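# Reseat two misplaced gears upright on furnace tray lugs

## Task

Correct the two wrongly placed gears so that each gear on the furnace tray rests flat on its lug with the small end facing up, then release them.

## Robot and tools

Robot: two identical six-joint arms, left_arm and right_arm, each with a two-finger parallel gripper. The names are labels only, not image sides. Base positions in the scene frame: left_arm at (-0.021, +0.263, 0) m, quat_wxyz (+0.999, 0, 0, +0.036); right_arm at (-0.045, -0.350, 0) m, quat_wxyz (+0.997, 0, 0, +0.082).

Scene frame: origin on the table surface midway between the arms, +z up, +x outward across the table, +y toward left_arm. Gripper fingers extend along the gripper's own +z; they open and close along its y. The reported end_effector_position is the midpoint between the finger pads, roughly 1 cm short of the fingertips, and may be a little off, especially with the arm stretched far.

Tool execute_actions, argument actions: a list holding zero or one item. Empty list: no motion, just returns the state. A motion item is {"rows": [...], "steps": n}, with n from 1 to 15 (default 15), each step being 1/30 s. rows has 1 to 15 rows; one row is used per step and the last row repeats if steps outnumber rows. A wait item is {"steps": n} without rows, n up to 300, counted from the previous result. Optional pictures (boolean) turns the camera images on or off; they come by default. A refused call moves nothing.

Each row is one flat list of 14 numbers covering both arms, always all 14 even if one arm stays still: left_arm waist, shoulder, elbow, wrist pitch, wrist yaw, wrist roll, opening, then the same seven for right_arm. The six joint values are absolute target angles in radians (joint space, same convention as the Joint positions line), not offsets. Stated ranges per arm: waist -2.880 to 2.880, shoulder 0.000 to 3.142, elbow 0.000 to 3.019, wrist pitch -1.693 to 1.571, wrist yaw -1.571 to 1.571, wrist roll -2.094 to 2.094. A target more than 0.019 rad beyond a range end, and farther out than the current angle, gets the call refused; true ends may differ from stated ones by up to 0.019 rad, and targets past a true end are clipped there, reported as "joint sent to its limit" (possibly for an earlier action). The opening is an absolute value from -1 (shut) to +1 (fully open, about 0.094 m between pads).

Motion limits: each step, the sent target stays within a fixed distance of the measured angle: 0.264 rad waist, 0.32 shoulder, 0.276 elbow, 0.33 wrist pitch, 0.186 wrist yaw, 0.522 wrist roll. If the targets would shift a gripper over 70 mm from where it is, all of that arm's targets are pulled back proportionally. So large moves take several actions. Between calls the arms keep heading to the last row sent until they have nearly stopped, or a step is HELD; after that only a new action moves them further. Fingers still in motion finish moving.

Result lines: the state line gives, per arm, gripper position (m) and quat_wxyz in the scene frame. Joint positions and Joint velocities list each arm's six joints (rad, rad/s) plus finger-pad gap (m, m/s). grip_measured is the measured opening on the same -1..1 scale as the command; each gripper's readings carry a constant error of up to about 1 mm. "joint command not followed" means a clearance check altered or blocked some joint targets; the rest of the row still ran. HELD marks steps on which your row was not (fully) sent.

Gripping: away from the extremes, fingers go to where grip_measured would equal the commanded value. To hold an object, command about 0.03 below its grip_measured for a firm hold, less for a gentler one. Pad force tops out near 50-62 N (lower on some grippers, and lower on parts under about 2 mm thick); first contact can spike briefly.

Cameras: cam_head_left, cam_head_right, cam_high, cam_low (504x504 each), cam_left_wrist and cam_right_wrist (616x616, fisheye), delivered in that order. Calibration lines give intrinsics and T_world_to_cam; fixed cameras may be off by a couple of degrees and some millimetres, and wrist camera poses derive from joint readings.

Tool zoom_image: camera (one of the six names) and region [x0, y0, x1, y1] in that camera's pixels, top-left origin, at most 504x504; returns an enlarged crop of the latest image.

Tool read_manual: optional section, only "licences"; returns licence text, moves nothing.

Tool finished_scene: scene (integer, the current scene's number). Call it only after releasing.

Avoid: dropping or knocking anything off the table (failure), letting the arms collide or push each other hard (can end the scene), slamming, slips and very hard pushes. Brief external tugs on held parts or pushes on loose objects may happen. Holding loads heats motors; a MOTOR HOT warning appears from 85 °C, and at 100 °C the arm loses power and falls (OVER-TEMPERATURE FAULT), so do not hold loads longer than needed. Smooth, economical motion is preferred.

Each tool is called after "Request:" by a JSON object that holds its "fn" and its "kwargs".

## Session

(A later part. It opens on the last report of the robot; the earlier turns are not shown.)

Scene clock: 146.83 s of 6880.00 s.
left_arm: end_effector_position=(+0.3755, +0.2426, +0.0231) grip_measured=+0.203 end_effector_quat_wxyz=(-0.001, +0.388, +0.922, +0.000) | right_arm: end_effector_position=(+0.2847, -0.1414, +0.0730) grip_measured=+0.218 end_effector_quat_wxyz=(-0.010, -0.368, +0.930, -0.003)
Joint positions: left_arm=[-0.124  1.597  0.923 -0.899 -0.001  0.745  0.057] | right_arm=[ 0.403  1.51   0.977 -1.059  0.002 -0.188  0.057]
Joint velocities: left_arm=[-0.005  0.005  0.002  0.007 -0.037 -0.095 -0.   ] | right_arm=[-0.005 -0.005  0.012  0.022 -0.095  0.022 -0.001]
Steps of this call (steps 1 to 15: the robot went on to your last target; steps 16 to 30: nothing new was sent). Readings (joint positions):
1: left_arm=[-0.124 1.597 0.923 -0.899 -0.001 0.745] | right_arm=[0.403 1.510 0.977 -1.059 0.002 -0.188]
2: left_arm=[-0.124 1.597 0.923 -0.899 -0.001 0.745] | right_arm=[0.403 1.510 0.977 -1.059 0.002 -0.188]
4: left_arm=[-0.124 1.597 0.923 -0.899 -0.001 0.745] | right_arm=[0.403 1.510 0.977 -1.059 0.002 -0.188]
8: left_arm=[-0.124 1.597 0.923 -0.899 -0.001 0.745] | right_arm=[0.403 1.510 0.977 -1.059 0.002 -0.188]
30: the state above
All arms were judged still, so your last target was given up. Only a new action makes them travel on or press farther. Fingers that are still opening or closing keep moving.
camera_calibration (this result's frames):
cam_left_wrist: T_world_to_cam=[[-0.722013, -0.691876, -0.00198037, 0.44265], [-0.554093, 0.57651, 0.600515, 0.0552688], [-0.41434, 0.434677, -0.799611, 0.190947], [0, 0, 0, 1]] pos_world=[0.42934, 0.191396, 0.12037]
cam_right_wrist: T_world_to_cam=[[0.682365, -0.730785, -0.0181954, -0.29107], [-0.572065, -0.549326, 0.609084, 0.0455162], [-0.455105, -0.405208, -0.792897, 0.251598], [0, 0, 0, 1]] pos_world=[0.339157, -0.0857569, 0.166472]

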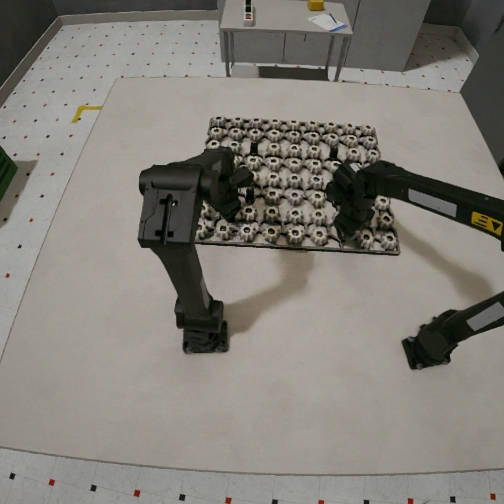

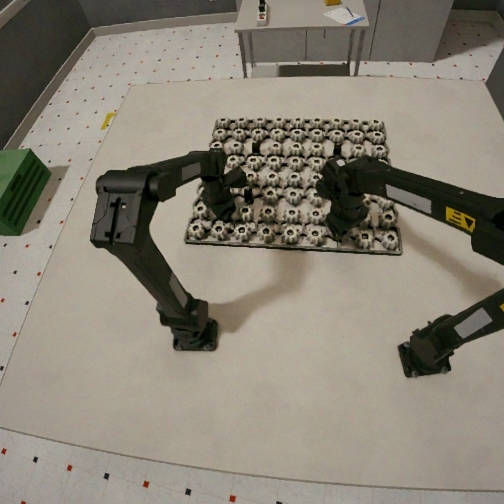

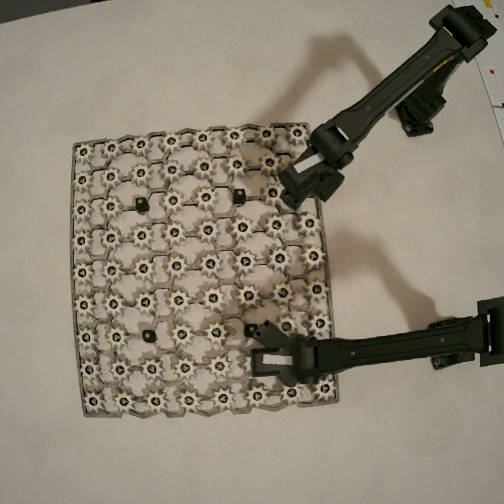

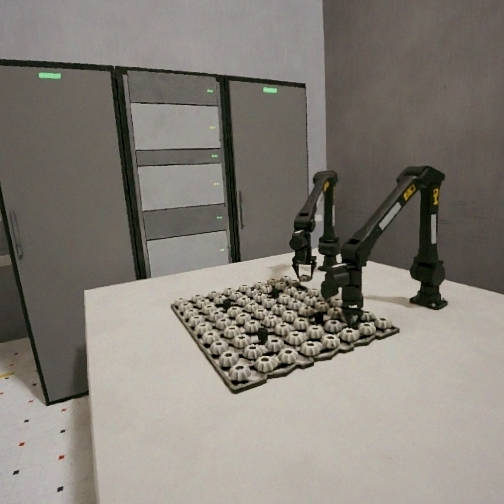

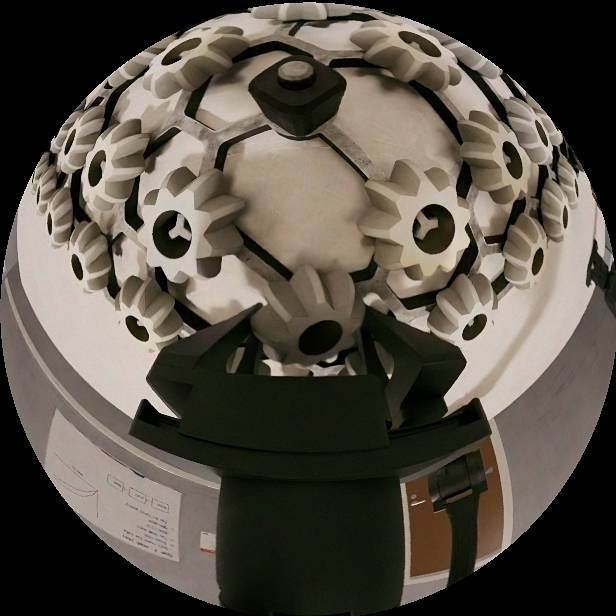

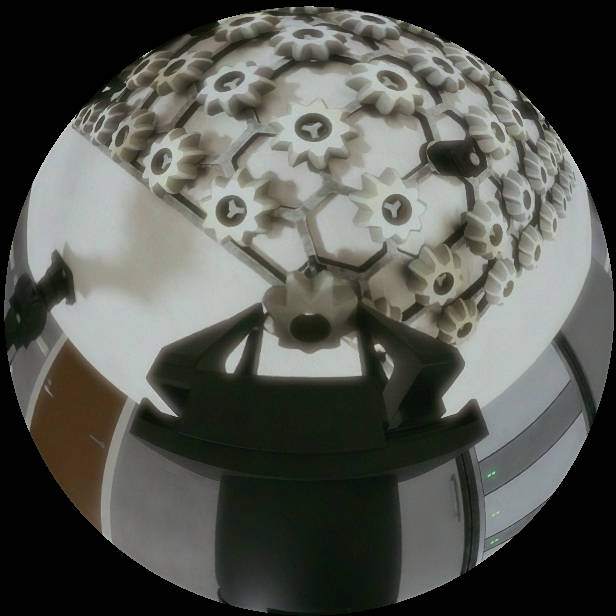

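Request:
{"fn": "execute_actions", "kwargs": {"actions": [{"rows":[[-0.124,1.597,0.923,-0.899,0,0.745,0.16,0.405,1.3,1.1,-1.2,0,0,0.17]],"steps":8}], "pictures": false}}

Request:
{"fn": "execute_actions", "kwargs": {"actions": [{"rows":[[-0.149,1.633,0.99,-0.905,0,0.745,0.16,1.368,0.332,0.55,-0.218,0,0,0.17]]}], "pictures": false}}

Request:
{"fn": "execute_actions", "kwargs": {"actions": [{"steps":60}]}}

Scene clock: 168.30 s of 6880.00 s.
left_arm: end_effector_position=(+0.3755, +0.2430, +0.0231) grip_measured=+0.164 end_effector_quat_wxyz=(-0.002, +0.388, +0.922, +0.001) | right_arm: end_effector_position=(+0.2691, -0.1513, +0.1293) grip_measured=+0.218 end_effector_quat_wxyz=(+0.011, -0.314, +0.949, +0.001)
Joint positions: left_arm=[-0.124  1.597  0.923 -0.899 -0.003  0.745  0.055] | right_arm=[ 0.403  1.366  0.991 -1.174  0.002 -0.072  0.057]
Joint velocities: left_arm=[ 0.005 -0.005 -0.007  0.002 -0.066  0.037  0.   ] | right_arm=[-0.005 -0.64   0.232 -0.266  0.007  0.33  -0.   ]
Steps of this call (steps 1 to 90: nothing new was sent; then 18.20 s passed at rest; steps 91 to 98: all 8 steps of this action). Readings (joint positions):
91: left_arm=[-0.124 1.597 0.923 -0.899 -0.002 0.745] | right_arm=[0.403 1.505 0.979 -1.068 0.002 -0.174]
92: left_arm=[-0.124 1.597 0.923 -0.899 -0.002 0.745] | right_arm=[0.403 1.496 0.979 -1.089 0.002 -0.156]
94: left_arm=[-0.124 1.597 0.923 -0.899 -0.003 0.745] | right_arm=[0.403 1.460 0.979 -1.128 0.002 -0.125]
98: the state above

Scene clock: 168.80 s of 6880.00 s.
left_arm: end_effector_position=(+0.3764, +0.2428, +0.0234) grip_measured=+0.164 end_effector_quat_wxyz=(-0.006, +0.389, +0.921, +0.001) | right_arm: end_effector_position=(+0.0432, -0.0277, +0.2692) grip_measured=+0.218 end_effector_quat_wxyz=(+0.430, -0.523, +0.663, +0.319)
Joint positions: left_arm=[-0.126  1.603  0.931 -0.91  -0.006  0.745  0.055] | right_arm=[ 1.14   0.533  0.514 -0.423 -0.002 -0.03   0.057]
Joint velocities: left_arm=[-0.005 -0.015  0.002  0.002  0.007 -0.095 -0.001] | right_arm=[ 1.353 -1.226 -0.012  0.847  0.051  0.051  0.   ]
Steps of this call (steps 1 to 15: all 15 steps of this action). Readings (joint positions):
1: left_arm=[-0.124 1.597 0.925 -0.899 -0.003 0.745] | right_arm=[0.414 1.334 0.974 -1.139 0.009 -0.063]
2: left_arm=[-0.126 1.599 0.927 -0.903 -0.005 0.745] | right_arm=[0.439 1.282 0.928 -1.055 0.015 -0.056]
4: left_arm=[-0.126 1.602 0.931 -0.908 -0.006 0.745] | right_arm=[0.532 1.157 0.807 -0.910 0.014 -0.046]
8: left_arm=[-0.126 1.603 0.931 -0.910 -0.006 0.745] | right_arm=[0.794 0.880 0.582 -0.662 0.001 -0.034]
15: the state above

Scene clock: 170.80 s of 6880.00 s.
left_arm: end_effector_position=(+0.3764, +0.2428, +0.0234) grip_measured=+0.164 end_effector_quat_wxyz=(-0.006, +0.389, +0.921, +0.001) | right_arm: end_effector_position=(-0.0347, -0.0407, +0.3679) grip_measured=+0.218 end_effector_quat_wxyz=(+0.491, -0.514, +0.524, +0.470)
Joint positions: left_arm=[-0.126  1.603  0.931 -0.91  -0.006  0.745  0.055] | right_arm=[ 1.374  0.343  0.514 -0.249 -0.002 -0.011  0.057]
Joint velocities: left_arm=[-0.005  0.005 -0.002 -0.012  0.022  0.007 -0.   ] | right_arm=[-0.015  0.005 -0.002 -0.002 -0.037  0.066 -0.   ]
Steps of this call (steps 1 to 30: the robot went on to your last target; steps 31 to 60: nothing new was sent). Readings (joint positions):
1: left_arm=[-0.126 1.603 0.931 -0.910 -0.006 0.745] | right_arm=[1.187 0.492 0.514 -0.394 -0.002 -0.029]
2: left_arm=[-0.126 1.603 0.931 -0.910 -0.006 0.745] | right_arm=[1.235 0.452 0.514 -0.365 -0.002 -0.028]
4: left_arm=[-0.126 1.603 0.931 -0.910 -0.006 0.745] | right_arm=[1.323 0.381 0.514 -0.307 -0.003 -0.024]
8: left_arm=[-0.126 1.603 0.931 -0.910 -0.006 0.745] | right_arm=[1.385 0.309 0.514 -0.250 -0.006 -0.017]
60: the state above
All arms were judged still, so your last target was given up. Only a new action makes them travel on or press farther. Fingers that are still opening or closing keep moving.
camera_calibration (this result's frames):
cam_left_wrist: T_world_to_cam=[[-0.723364, -0.690467, -0.000112047, 0.443486], [-0.548078, 0.574092, 0.6083, 0.0536297], [-0.419947, 0.440083, -0.793707, 0.192188], [0, 0, 0, 1]] pos_world=[0.430904, 0.190845, 0.119968]
cam_right_wrist: T_world_to_cam=[[0.999873, -0.0143377, 0.00692963, 0.0368111], [-0.00411304, -0.652909, -0.757425, 0.256676], [0.0153841, 0.7573, -0.652885, 0.393062], [0, 0, 0, 1]] pos_world=[-0.0417976, -0.129552, 0.450782]

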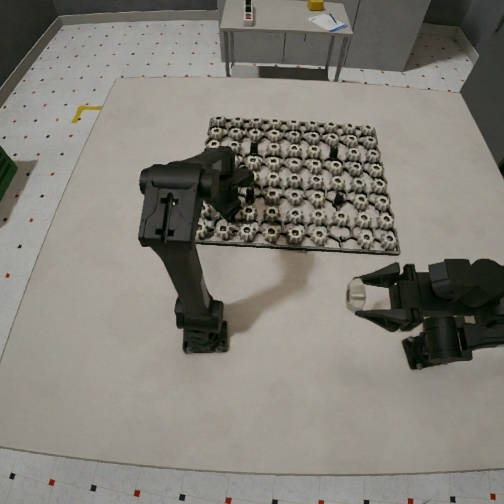

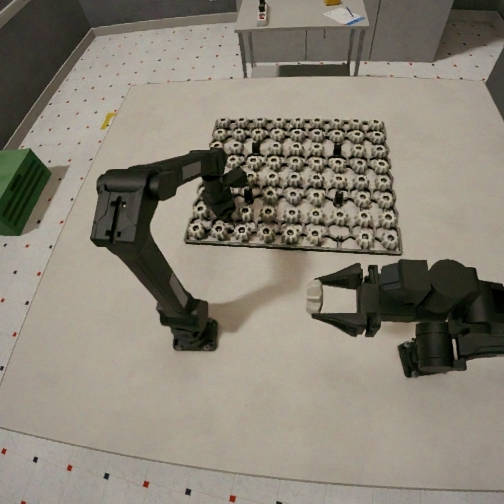

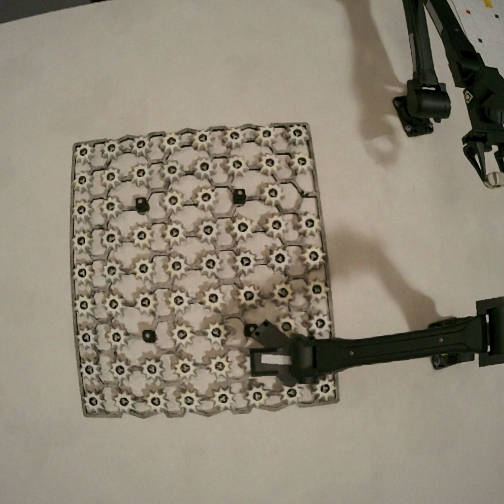

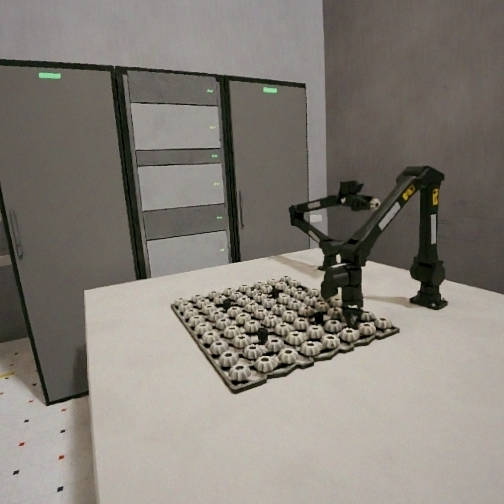

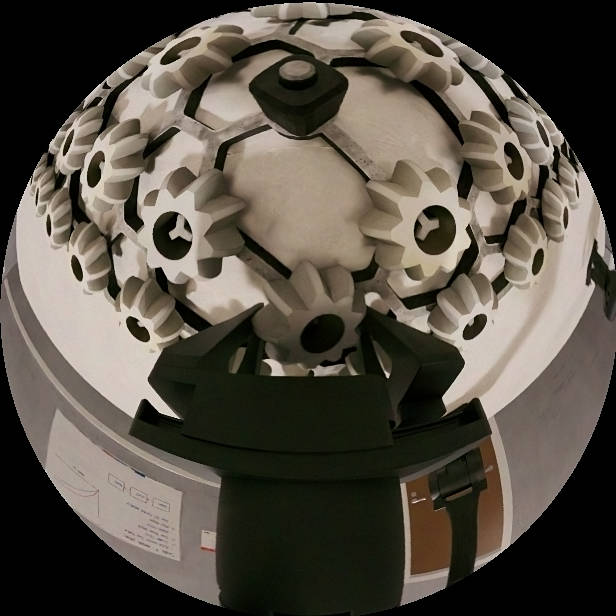

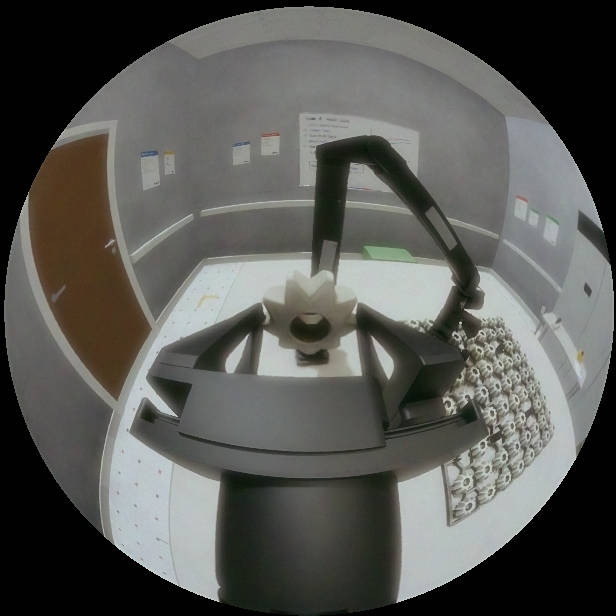

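Left is blocked; the gear may be engaged on the lug. Open and look.

Request:
{"fn": "execute_actions", "kwargs": {"actions": [{"rows":[[-0.126,1.603,0.931,-0.91,0,0.745,0.5,1.374,0.343,0.514,-0.15,0,0,0.17]]}]}}

Scene clock: 187.17 s of 6880.00 s.
left_arm: end_effector_position=(+0.3762, +0.2420, +0.0234) grip_measured=+0.498 end_effector_quat_wxyz=(-0.005, +0.389, +0.921, -0.001) | right_arm: end_effector_position=(-0.0347, -0.0378, +0.3665) grip_measured=+0.218 end_effector_quat_wxyz=(+0.498, -0.507, +0.517, +0.477)
Joint positions: left_arm=[-0.126  1.603  0.931 -0.91  -0.002  0.745  0.07 ] | right_arm=[ 1.374  0.347  0.493 -0.194 -0.002 -0.011  0.057]
Joint velocities: left_arm=[ 0.005 -0.005 -0.007 -0.002 -0.007 -0.022 -0.001] | right_arm=[ 0.005 -0.015 -0.017 -0.002 -0.022  0.007 -0.001]
Steps of this call (steps 1 to 90: nothing new was sent; then 12.87 s passed at rest; steps 91 to 105: all 15 steps of this action). Readings (joint positions):
91: left_arm=[-0.126 1.603 0.931 -0.910 -0.005 0.745] | right_arm=[1.374 0.343 0.511 -0.239 -0.002 -0.011]
92: left_arm=[-0.126 1.603 0.931 -0.910 -0.003 0.745] | right_arm=[1.374 0.343 0.506 -0.220 -0.002 -0.011]
94: left_arm=[-0.126 1.603 0.931 -0.910 -0.003 0.745] | right_arm=[1.374 0.344 0.498 -0.202 -0.002 -0.011]
98: left_arm=[-0.126 1.603 0.931 -0.910 -0.002 0.745] | right_arm=[1.374 0.347 0.493 -0.196 -0.002 -0.011]
105: the state above
camera_calibration (this result's frames):
cam_left_wrist: T_world_to_cam=[[-0.723329, -0.690495, 0.0034811, 0.442758], [-0.547728, 0.576828, 0.606022, 0.0532646], [-0.420464, 0.436447, -0.79544, 0.193588], [0, 0, 0, 1]] pos_world=[0.430831, 0.190507, 0.120167]
cam_right_wrist: T_world_to_cam=[[0.999866, -0.0145408, 0.00746656, 0.036561], [-0.00338913, -0.631283, -0.775545, 0.264939], [0.0159905, 0.775417, -0.631248, 0.382675], [0, 0, 0, 1]] pos_world=[-0.0417774, -0.128949, 0.446762]

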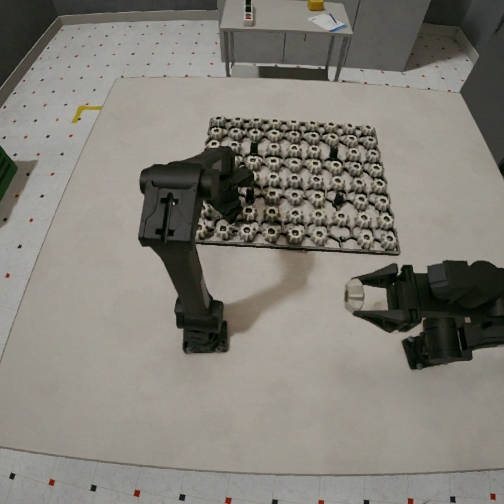

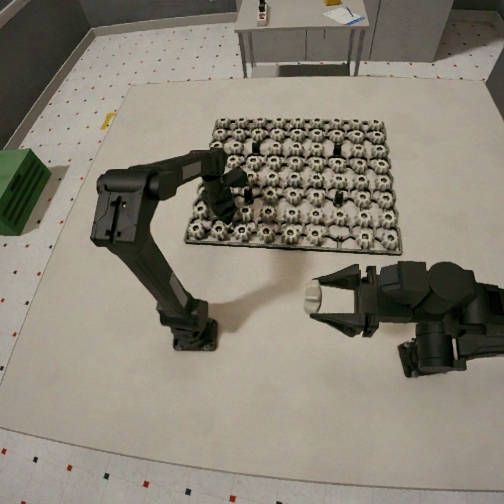

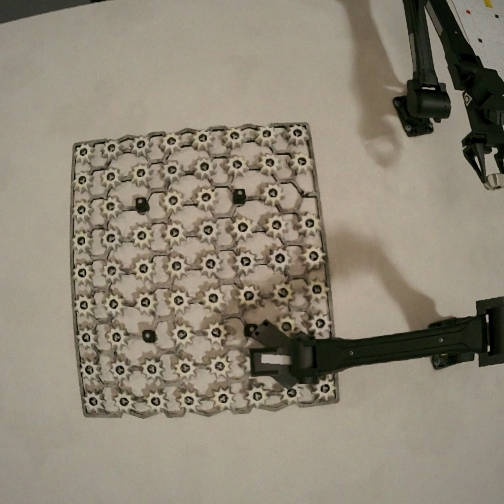

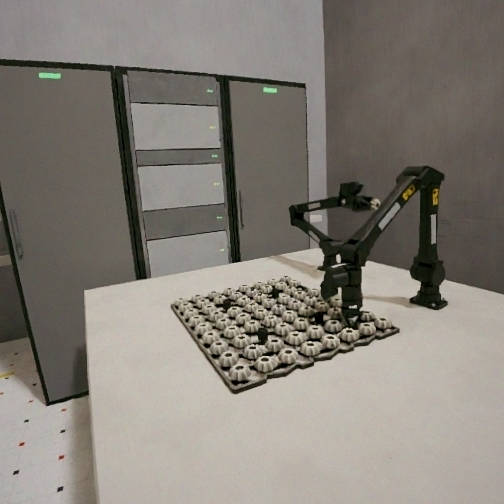

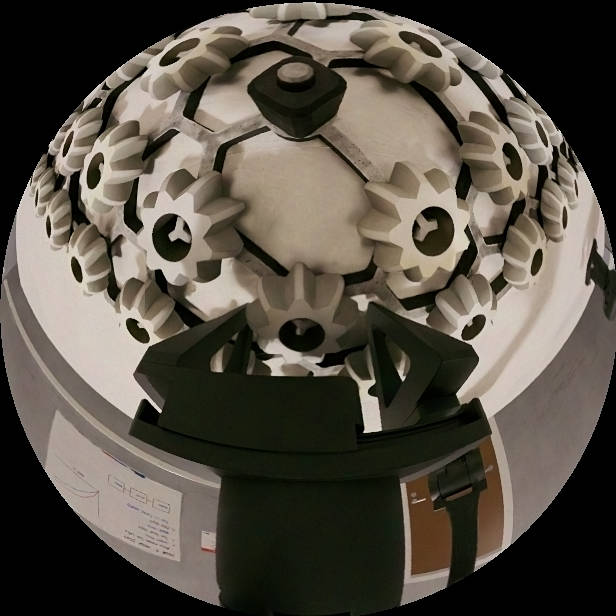

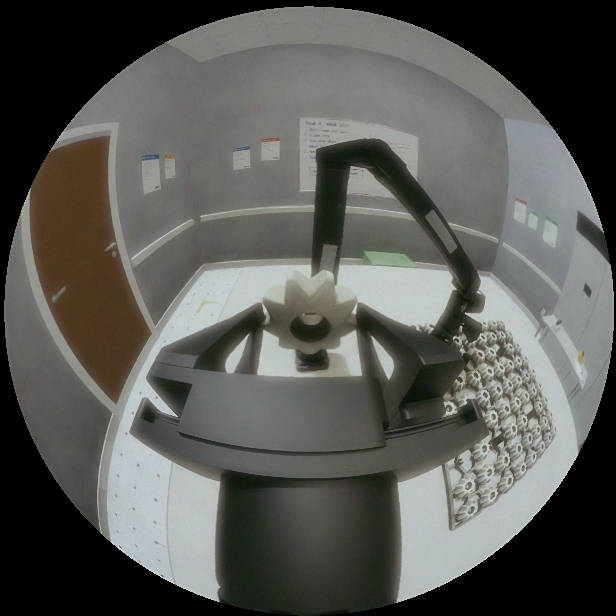

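Request:
{"fn": "execute_actions", "kwargs": {"actions": [{"rows":[[-0.126,1.4,1.0,-1.15,0,0.745,0.6,1.374,0.343,0.514,-0.10,0,0,0.17]],"steps":10}], "pictures": false}}

Request:
{"fn": "execute_actions", "kwargs": {"actions": [{"rows":[[-1.689,0.05,0.51,-0.40,0,1.571,0.6,1.374,0.343,0.514,-0.10,0,0,0.17]]}], "pictures": false}}

Request:
{"fn": "execute_actions", "kwargs": {"actions": [{"steps":70}]}}

Scene clock: 205.13 s of 6880.00 s.
left_arm: end_effector_position=(+0.3453, +0.2437, +0.1158) grip_measured=+0.598 end_effector_quat_wxyz=(+0.007, +0.388, +0.921, +0.004) | right_arm: end_effector_position=(-0.0346, -0.0370, +0.3765) grip_measured=+0.218 end_effector_quat_wxyz=(+0.510, -0.496, +0.506, +0.488)
Joint positions: left_arm=[-0.126  1.372  0.958 -1.14  -0.002  0.745  0.075] | right_arm=[ 1.374  0.349  0.49  -0.144 -0.002 -0.011  0.057]
Joint velocities: left_arm=[-0.005 -0.22   0.178 -0.017  0.037 -0.007  0.   ] | right_arm=[-0.005  0.005  0.007 -0.012  0.051 -0.022 -0.   ]
Steps of this call (steps 1 to 15: the robot went on to your last target; steps 16 to 90: nothing new was sent; then 14.63 s passed at rest; steps 91 to 100: all 10 steps of this action). Readings (joint positions):
91: left_arm=[-0.126 1.596 0.934 -0.936 -0.002 0.745] | right_arm=[1.374 0.348 0.491 -0.186 -0.002 -0.011]
92: left_arm=[-0.126 1.582 0.934 -0.983 -0.002 0.745] | right_arm=[1.374 0.348 0.490 -0.172 -0.002 -0.011]
94: left_arm=[-0.126 1.526 0.934 -1.060 -0.003 0.745] | right_arm=[1.374 0.349 0.490 -0.153 -0.002 -0.011]
98: left_arm=[-0.126 1.400 0.944 -1.135 -0.002 0.745] | right_arm=[1.374 0.349 0.490 -0.144 -0.002 -0.011]
100: the state above

Scene clock: 205.63 s of 6880.00 s.
left_arm: end_effector_position=(+0.1814, +0.0184, +0.3008) grip_measured=+0.599 end_effector_quat_wxyz=(+0.549, +0.749, +0.340, +0.150) | right_arm: end_effector_position=(-0.0346, -0.0370, +0.3765) grip_measured=+0.218 end_effector_quat_wxyz=(+0.510, -0.496, +0.506, +0.488)
Joint positions: left_arm=[-0.95   0.437  0.529 -0.452  0.001  1.411  0.075] | right_arm=[ 1.374  0.349  0.49  -0.144 -0.002 -0.011  0.057]
Joint velocities: left_arm=[-1.744 -2.056 -0.012  0.266  0.022  0.491 -0.   ] | right_arm=[-0.015 -0.015 -0.007 -0.022 -0.022 -0.051 -0.   ]
Steps of this call (steps 1 to 15: all 15 steps of this action). Readings (joint positions):
1: left_arm=[-0.137 1.351 0.941 -1.097 -0.006 0.791] | right_arm=[1.374 0.349 0.490 -0.144 -0.002 -0.011]
2: left_arm=[-0.163 1.310 0.894 -1.011 -0.008 0.852] | right_arm=[1.374 0.349 0.490 -0.144 -0.002 -0.011]
4: left_arm=[-0.260 1.195 0.773 -0.866 -0.007 0.976] | right_arm=[1.374 0.349 0.490 -0.144 -0.002 -0.011]
8: left_arm=[-0.531 0.907 0.565 -0.601 -0.002 1.220] | right_arm=[1.374 0.349 0.490 -0.144 -0.002 -0.011]
15: the state above

Scene clock: 207.97 s of 6880.00 s.
left_arm: end_effector_position=(-0.0341, +0.0308, +0.4053) grip_measured=+0.599 end_effector_quat_wxyz=(+0.730, +0.683, -0.013, -0.025) | right_arm: end_effector_position=(-0.0346, -0.0370, +0.3765) grip_measured=+0.218 end_effector_quat_wxyz=(+0.510, -0.496, +0.506, +0.488)
Joint positions: left_arm=[-1.695  0.047  0.517 -0.404  0.002  1.556  0.075] | right_arm=[ 1.374  0.349  0.49  -0.144 -0.002 -0.011  0.057]
Joint velocities: left_arm=[-0.005 -0.005 -0.012  0.007 -0.022 -0.051 -0.   ] | right_arm=[-0.005 -0.005  0.002 -0.017  0.037 -0.022  0.   ]
Steps of this call (steps 1 to 30: the robot went on to your last target; steps 31 to 70: nothing new was sent). Readings (joint positions):
1: left_arm=[-1.010 0.366 0.529 -0.444 0.001 1.429] | right_arm=[1.374 0.349 0.490 -0.144 -0.002 -0.011]
2: left_arm=[-1.072 0.293 0.529 -0.437 0.002 1.444] | right_arm=[1.374 0.349 0.490 -0.144 -0.002 -0.011]
4: left_arm=[-1.217 0.150 0.529 -0.424 0.001 1.479] | right_arm=[1.374 0.349 0.490 -0.144 -0.002 -0.011]
8: left_arm=[-1.589 -0.003 0.529 -0.405 0.003 1.524] | right_arm=[1.374 0.349 0.490 -0.144 -0.002 -0.011]
70: the state above
All arms were judged still, so your last target was given up. Only a new action makes them travel on or press farther. Fingers that are still opening or closing keep moving.
camera_calibration (this result's frames):
cam_left_wrist: T_world_to_cam=[[-0.00767023, -0.0685187, -0.99762, 0.40976], [0.831773, 0.553338, -0.0443996, 0.0302944], [0.555064, -0.830134, 0.0527478, 0.145534], [0, 0, 0, 1]] pos_world=[-0.102836, 0.132126, 0.402454]
cam_right_wrist: T_world_to_cam=[[0.999857, -0.0149033, 0.00794301, 0.036277], [-0.00248683, -0.595142, -0.803616, 0.285187], [0.0167038, 0.803482, -0.595095, 0.375801], [0, 0, 0, 1]] pos_world=[-0.04184, -0.131682, 0.45253]

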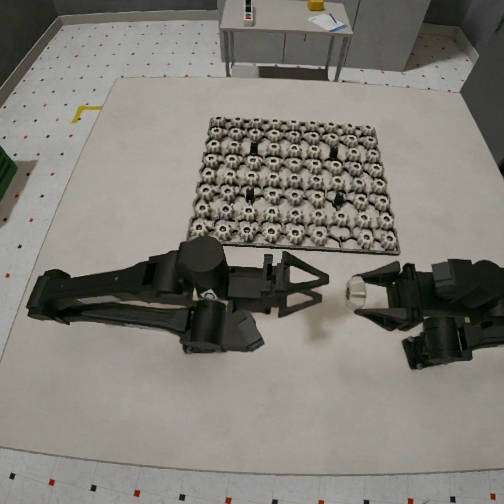

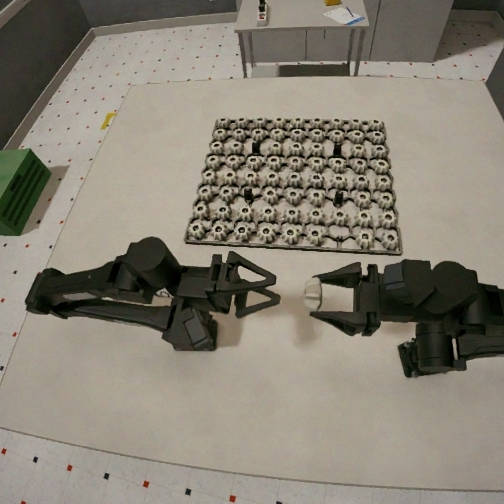

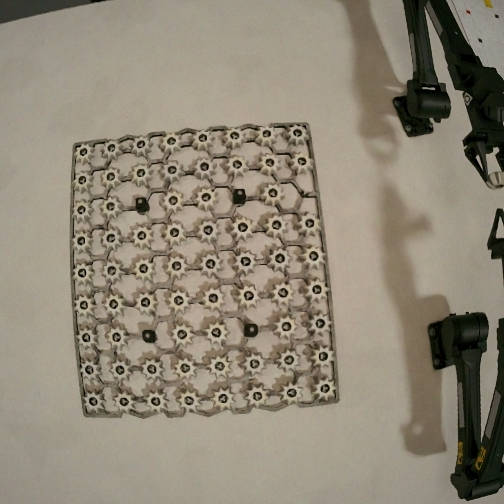

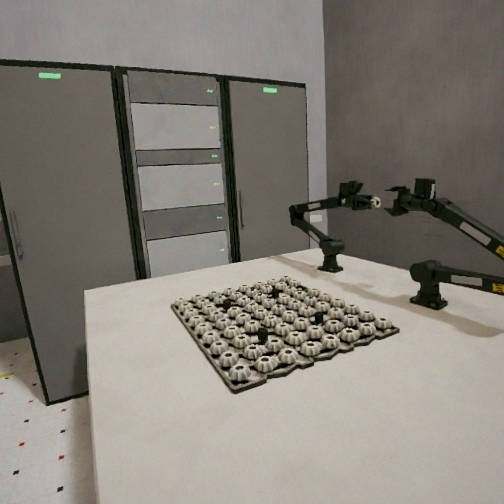

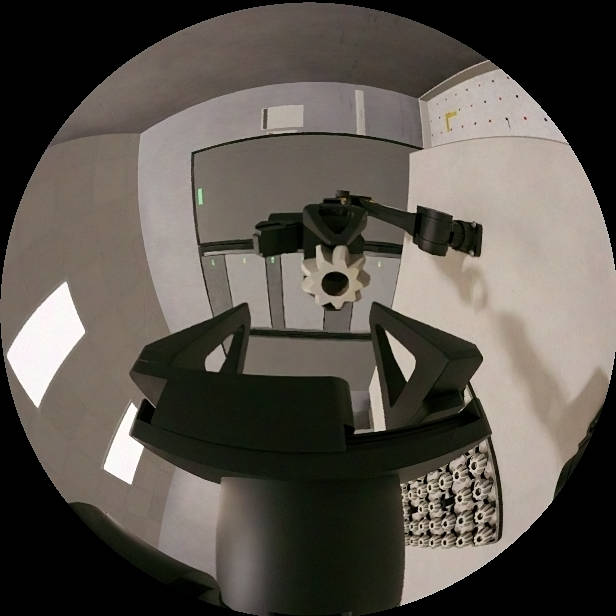

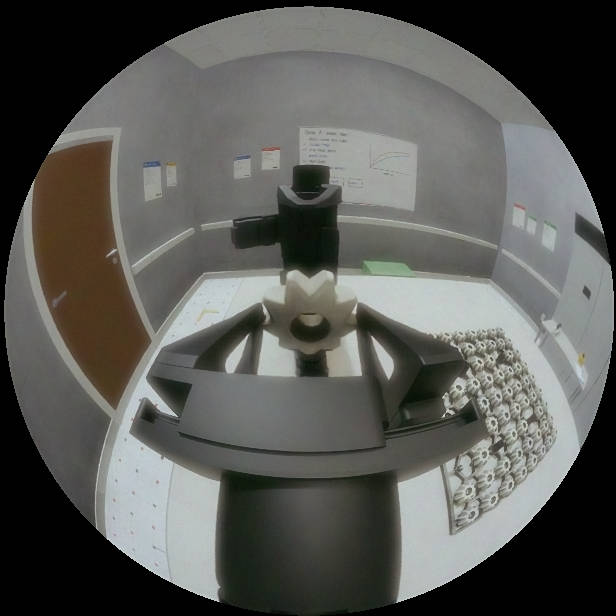

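Request:
{"fn": "execute_actions", "kwargs": {"actions": [{"rows":[[-1.672,0.15,0.5,-0.35,0,1.571,0.8,1.374,0.343,0.514,-0.10,0,0,0.17]]}], "pictures": false}}

Request:
{"fn": "execute_actions", "kwargs": {"actions": [{"rows":[[-1.672,0.265,0.505,-0.235,0,1.571,0.8,1.374,0.343,0.514,-0.10,0,0,0.17]]}], "pictures": false}}

Request:
{"fn": "execute_actions", "kwargs": {"actions": [{"steps":30}]}}

Scene clock: 221.40 s of 6880.00 s.
left_arm: end_effector_position=(-0.0318, -0.0007, +0.3810) grip_measured=+0.798 end_effector_quat_wxyz=(+0.699, +0.715, -0.009, -0.018) | right_arm: end_effector_position=(-0.0346, -0.0370, +0.3765) grip_measured=+0.218 end_effector_quat_wxyz=(+0.510, -0.496, +0.506, +0.488)
Joint positions: left_arm=[-1.68   0.159  0.504 -0.367  0.002  1.556  0.084] | right_arm=[ 1.374  0.349  0.49  -0.144 -0.002 -0.011  0.057]
Joint velocities: left_arm=[-0.015 -0.005  0.002  0.017  0.007 -0.022 -0.   ] | right_arm=[ 0.005 -0.005 -0.012 -0.027  0.022 -0.022  0.   ]
Steps of this call (steps 1 to 90: nothing new was sent; then 9.93 s passed at rest; steps 91 to 105: all 15 steps of this action). Readings (joint positions):
91: left_arm=[-1.694 0.052 0.516 -0.397 0.002 1.556] | right_arm=[1.374 0.349 0.490 -0.144 -0.002 -0.011]
92: left_arm=[-1.691 0.067 0.516 -0.384 0.002 1.556] | right_arm=[1.374 0.349 0.490 -0.144 -0.002 -0.011]
94: left_arm=[-1.684 0.108 0.516 -0.369 0.002 1.556] | right_arm=[1.374 0.349 0.490 -0.144 -0.002 -0.011]
98: left_arm=[-1.680 0.158 0.507 -0.368 0.002 1.556] | right_arm=[1.374 0.349 0.490 -0.144 -0.002 -0.011]
105: the state above

Scene clock: 221.90 s of 6880.00 s.
left_arm: end_effector_position=(-0.0328, -0.0304, +0.3786) grip_measured=+0.798 end_effector_quat_wxyz=(+0.698, +0.716, -0.009, -0.018) | right_arm: end_effector_position=(-0.0346, -0.0370, +0.3765) grip_measured=+0.218 end_effector_quat_wxyz=(+0.510, -0.496, +0.506, +0.488)
Joint positions: left_arm=[-1.68   0.275  0.503 -0.253  0.002  1.557  0.084] | right_arm=[ 1.374  0.349  0.49  -0.144 -0.002 -0.011  0.057]
Joint velocities: left_arm=[-0.005 -0.015 -0.002  0.007  0.022  0.051 -0.001] | right_arm=[-0.005 -0.015 -0.007 -0.002 -0.037  0.022 -0.001]
Steps of this call (steps 1 to 15: all 15 steps of this action). Readings (joint positions):
1: left_arm=[-1.680 0.165 0.503 -0.347 0.002 1.557] | right_arm=[1.374 0.349 0.490 -0.144 -0.002 -0.011]
2: left_arm=[-1.680 0.181 0.503 -0.312 0.002 1.557] | right_arm=[1.374 0.349 0.490 -0.144 -0.002 -0.011]
4: left_arm=[-1.680 0.224 0.503 -0.265 0.002 1.557] | right_arm=[1.374 0.349 0.490 -0.144 -0.002 -0.011]
8: left_arm=[-1.680 0.274 0.503 -0.257 0.002 1.557] | right_arm=[1.374 0.349 0.490 -0.144 -0.002 -0.011]
15: the state above

Scene clock: 222.90 s of 6880.00 s.
left_arm: end_effector_position=(-0.0328, -0.0304, +0.3786) grip_measured=+0.798 end_effector_quat_wxyz=(+0.698, +0.716, -0.009, -0.018) | right_arm: end_effector_position=(-0.0346, -0.0370, +0.3765) grip_measured=+0.218 end_effector_quat_wxyz=(+0.510, -0.496, +0.506, +0.488)
Joint positions: left_arm=[-1.68   0.275  0.503 -0.253  0.002  1.557  0.084] | right_arm=[ 1.374  0.349  0.49  -0.144 -0.002 -0.011  0.057]
Joint velocities: left_arm=[-0.005 -0.015  0.007  0.002 -0.051  0.066 -0.   ] | right_arm=[-0.005  0.005  0.012  0.012  0.051 -0.051 -0.001]
Steps of this call (steps 1 to 15: the robot went on to your last target; steps 16 to 30: nothing new was sent). Readings (joint positions):
1: left_arm=[-1.680 0.275 0.503 -0.253 0.002 1.557] | right_arm=[1.374 0.349 0.490 -0.144 -0.002 -0.011]
2: left_arm=[-1.680 0.275 0.503 -0.253 0.002 1.557] | right_arm=[1.374 0.349 0.490 -0.144 -0.002 -0.011]
4: left_arm=[-1.680 0.275 0.503 -0.253 0.002 1.557] | right_arm=[1.374 0.349 0.490 -0.144 -0.002 -0.011]
8: left_arm=[-1.680 0.275 0.503 -0.253 0.002 1.557] | right_arm=[1.374 0.349 0.490 -0.144 -0.002 -0.011]
30: the state above
All arms were judged still, so your last target was given up. Only a new action makes them travel on or press farther. Fingers that are still opening or closing keep moving.
camera_calibration (this result's frames):
cam_left_wrist: T_world_to_cam=[[-0.00256475, 0.0227807, -0.999737, 0.382756], [0.823292, 0.567515, 0.0108197, 0.0411378], [0.567613, -0.823048, -0.0202107, 0.123657], [0, 0, 0, 1]] pos_world=[-0.103076, 0.0697095, 0.384709]
cam_right_wrist: T_world_to_cam=[[0.999857, -0.0149033, 0.00794301, 0.036277], [-0.00248683, -0.595142, -0.803616, 0.285187], [0.0167038, 0.803482, -0.595095, 0.375801], [0, 0, 0, 1]] pos_world=[-0.04184, -0.131682, 0.45253]

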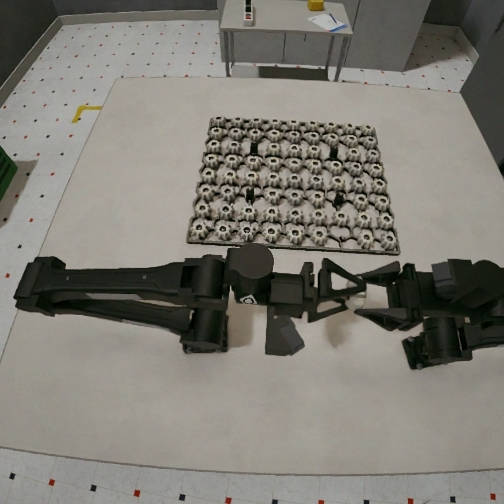

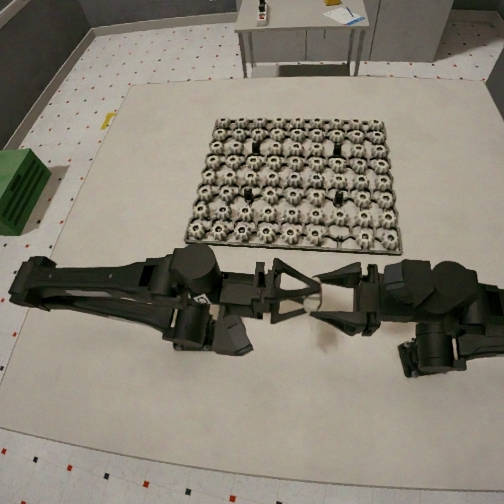

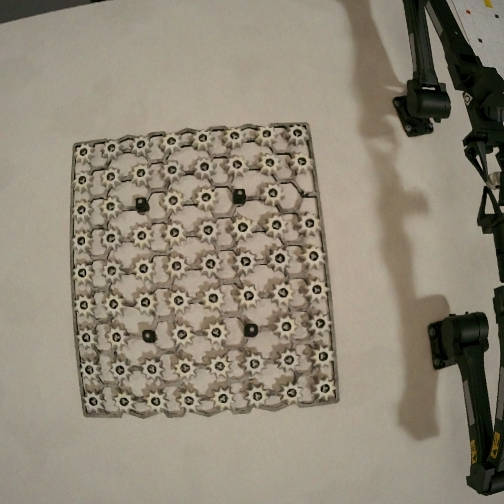

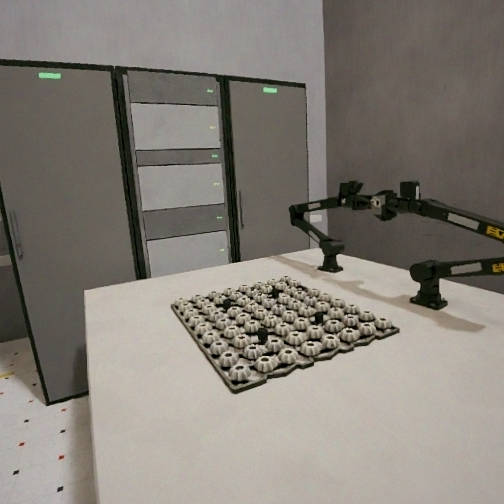

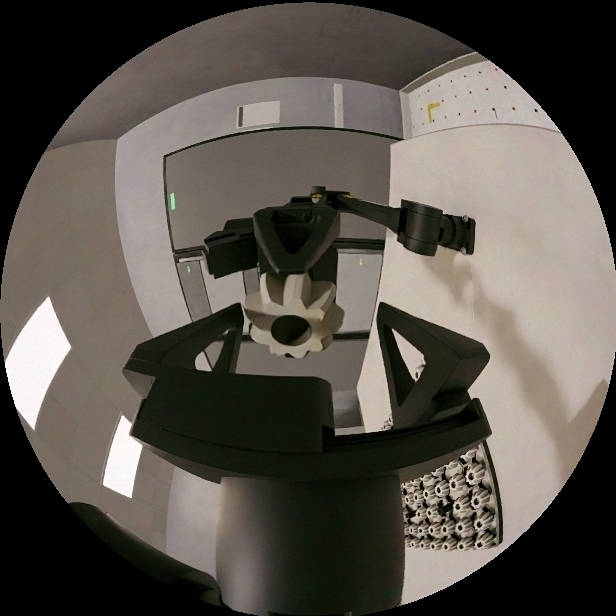

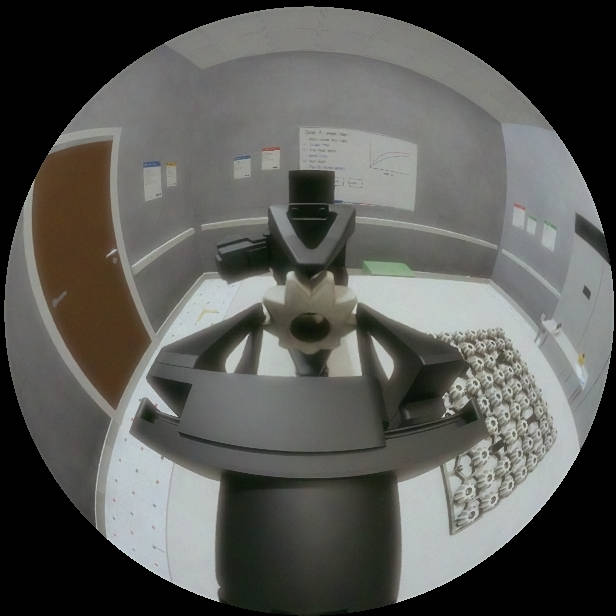

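Request:
{"fn": "execute_actions", "kwargs": {"actions": [{"rows":[[-1.672,0.295,0.505,-0.17,0,1.571,0.8,1.374,0.343,0.514,-0.10,0,0,0.17]]}], "pictures": false}}

Request:
{"fn": "execute_actions", "kwargs": {"actions": [{"rows":[[-1.672,0.295,0.505,-0.17,0,1.571,0.1,1.374,0.343,0.514,-0.10,0,0,0.17]]}]}}

Scene clock: 230.73 s of 6880.00 s.
left_arm: end_effector_position=(-0.0329, -0.0325, +0.3920) grip_measured=+0.798 end_effector_quat_wxyz=(+0.718, +0.696, -0.009, -0.019) | right_arm: end_effector_position=(-0.0346, -0.0370, +0.3765) grip_measured=+0.218 end_effector_quat_wxyz=(+0.510, -0.496, +0.506, +0.488)
Joint positions: left_arm=[-1.68   0.283  0.502 -0.188  0.002  1.557  0.084] | right_arm=[ 1.374  0.349  0.49  -0.144 -0.002 -0.011  0.057]
Joint velocities: left_arm=[-0.005  0.005 -0.017  0.007 -0.022 -0.066 -0.001] | right_arm=[-0.015 -0.005 -0.002 -0.002  0.007  0.007  0.001]
Steps of this call (steps 1 to 90: nothing new was sent; then 4.33 s passed at rest; steps 91 to 105: all 15 steps of this action). Readings (joint positions):
91: left_arm=[-1.680 0.276 0.503 -0.242 0.002 1.557] | right_arm=[1.374 0.349 0.490 -0.144 -0.002 -0.011]
92: left_arm=[-1.680 0.278 0.502 -0.223 0.002 1.557] | right_arm=[1.374 0.349 0.490 -0.144 -0.002 -0.011]
94: left_arm=[-1.680 0.281 0.502 -0.197 0.002 1.557] | right_arm=[1.374 0.349 0.490 -0.144 -0.002 -0.011]
98: left_arm=[-1.680 0.283 0.502 -0.188 0.002 1.557] | right_arm=[1.374 0.349 0.490 -0.144 -0.002 -0.011]
105: the state above

Scene clock: 231.23 s of 6880.00 s.
left_arm: end_effector_position=(-0.0329, -0.0333, +0.3902) grip_measured=+0.186 end_effector_quat_wxyz=(+0.717, +0.697, -0.009, -0.018) | right_arm: end_effector_position=(-0.0346, -0.0372, +0.3791) grip_measured=+0.218 end_effector_quat_wxyz=(+0.512, -0.493, +0.504, +0.491)
Joint positions: left_arm=[-1.68   0.285  0.499 -0.186  0.002  1.558  0.056] | right_arm=[ 1.374  0.348  0.49  -0.134 -0.002 -0.01   0.057]
Joint velocities: left_arm=[ 0.005 -0.005 -0.002  0.007 -0.037 -0.022 -0.001] | right_arm=[-0.005 -0.024  0.012 -0.007 -0.022 -0.066 -0.   ]
Steps of this call (steps 1 to 15: all 15 steps of this action). Readings (joint positions):
1: left_arm=[-1.680 0.283 0.502 -0.188 0.002 1.557] | right_arm=[1.374 0.349 0.490 -0.144 -0.002 -0.011]
2: left_arm=[-1.680 0.283 0.502 -0.188 0.002 1.557] | right_arm=[1.374 0.349 0.490 -0.143 -0.002 -0.011]
4: left_arm=[-1.680 0.285 0.499 -0.186 0.002 1.558] | right_arm=[1.374 0.348 0.490 -0.134 -0.002 -0.011]
8: left_arm=[-1.680 0.285 0.499 -0.186 0.002 1.558] | right_arm=[1.374 0.348 0.490 -0.134 -0.002 -0.010]
15: the state above
camera_calibration (this result's frames):
cam_left_wrist: T_world_to_cam=[[-0.00335897, -0.0306283, -0.999525, 0.3925], [0.823071, 0.567581, -0.0201583, 0.0547694], [0.567929, -0.822748, 0.0233028, 0.104573], [0, 0, 0, 1]] pos_world=[-0.103151, 0.066973, 0.390981]
cam_right_wrist: T_world_to_cam=[[0.999861, -0.0149808, 0.00737089, 0.0364743], [-0.0028231, -0.586819, -0.809713, 0.289745], [0.0164555, 0.80958, -0.586779, 0.374549], [0, 0, 0, 1]] pos_world=[-0.0418146, -0.132653, 0.454119]

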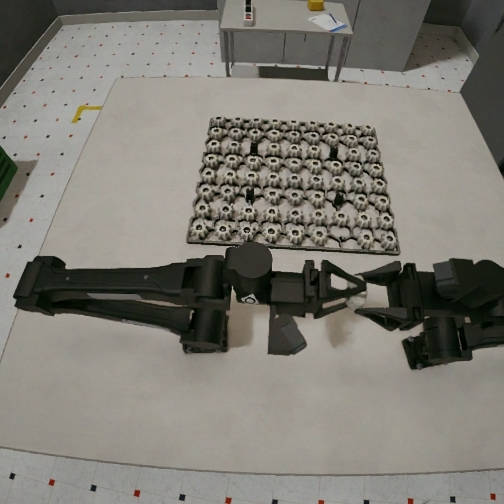

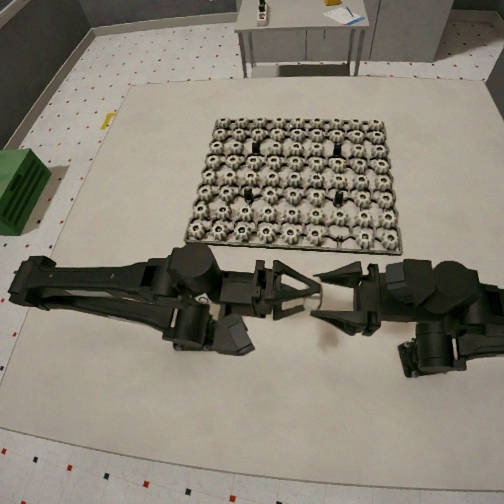

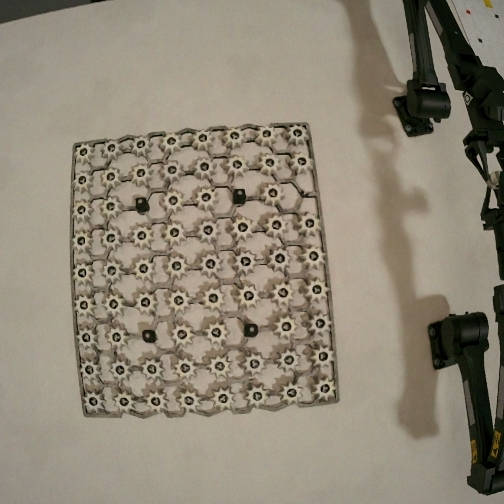

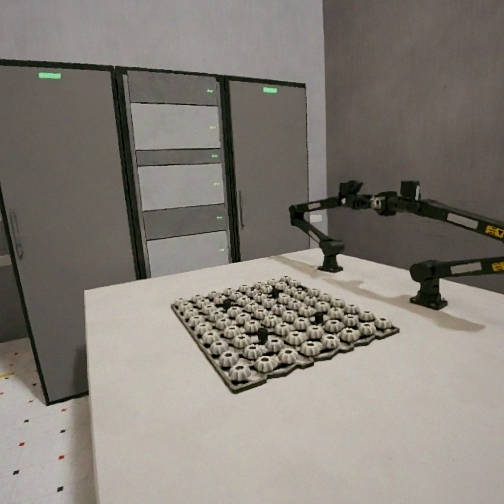

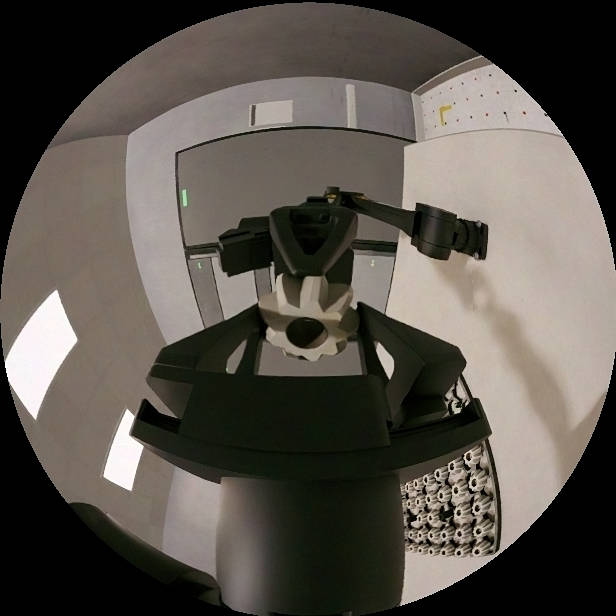

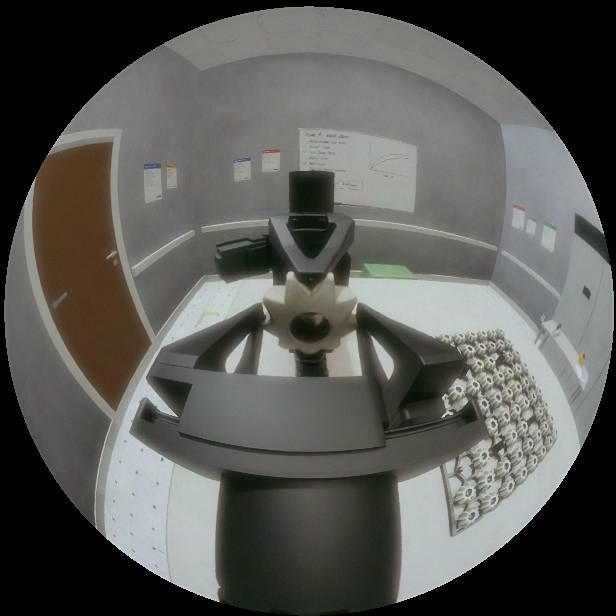

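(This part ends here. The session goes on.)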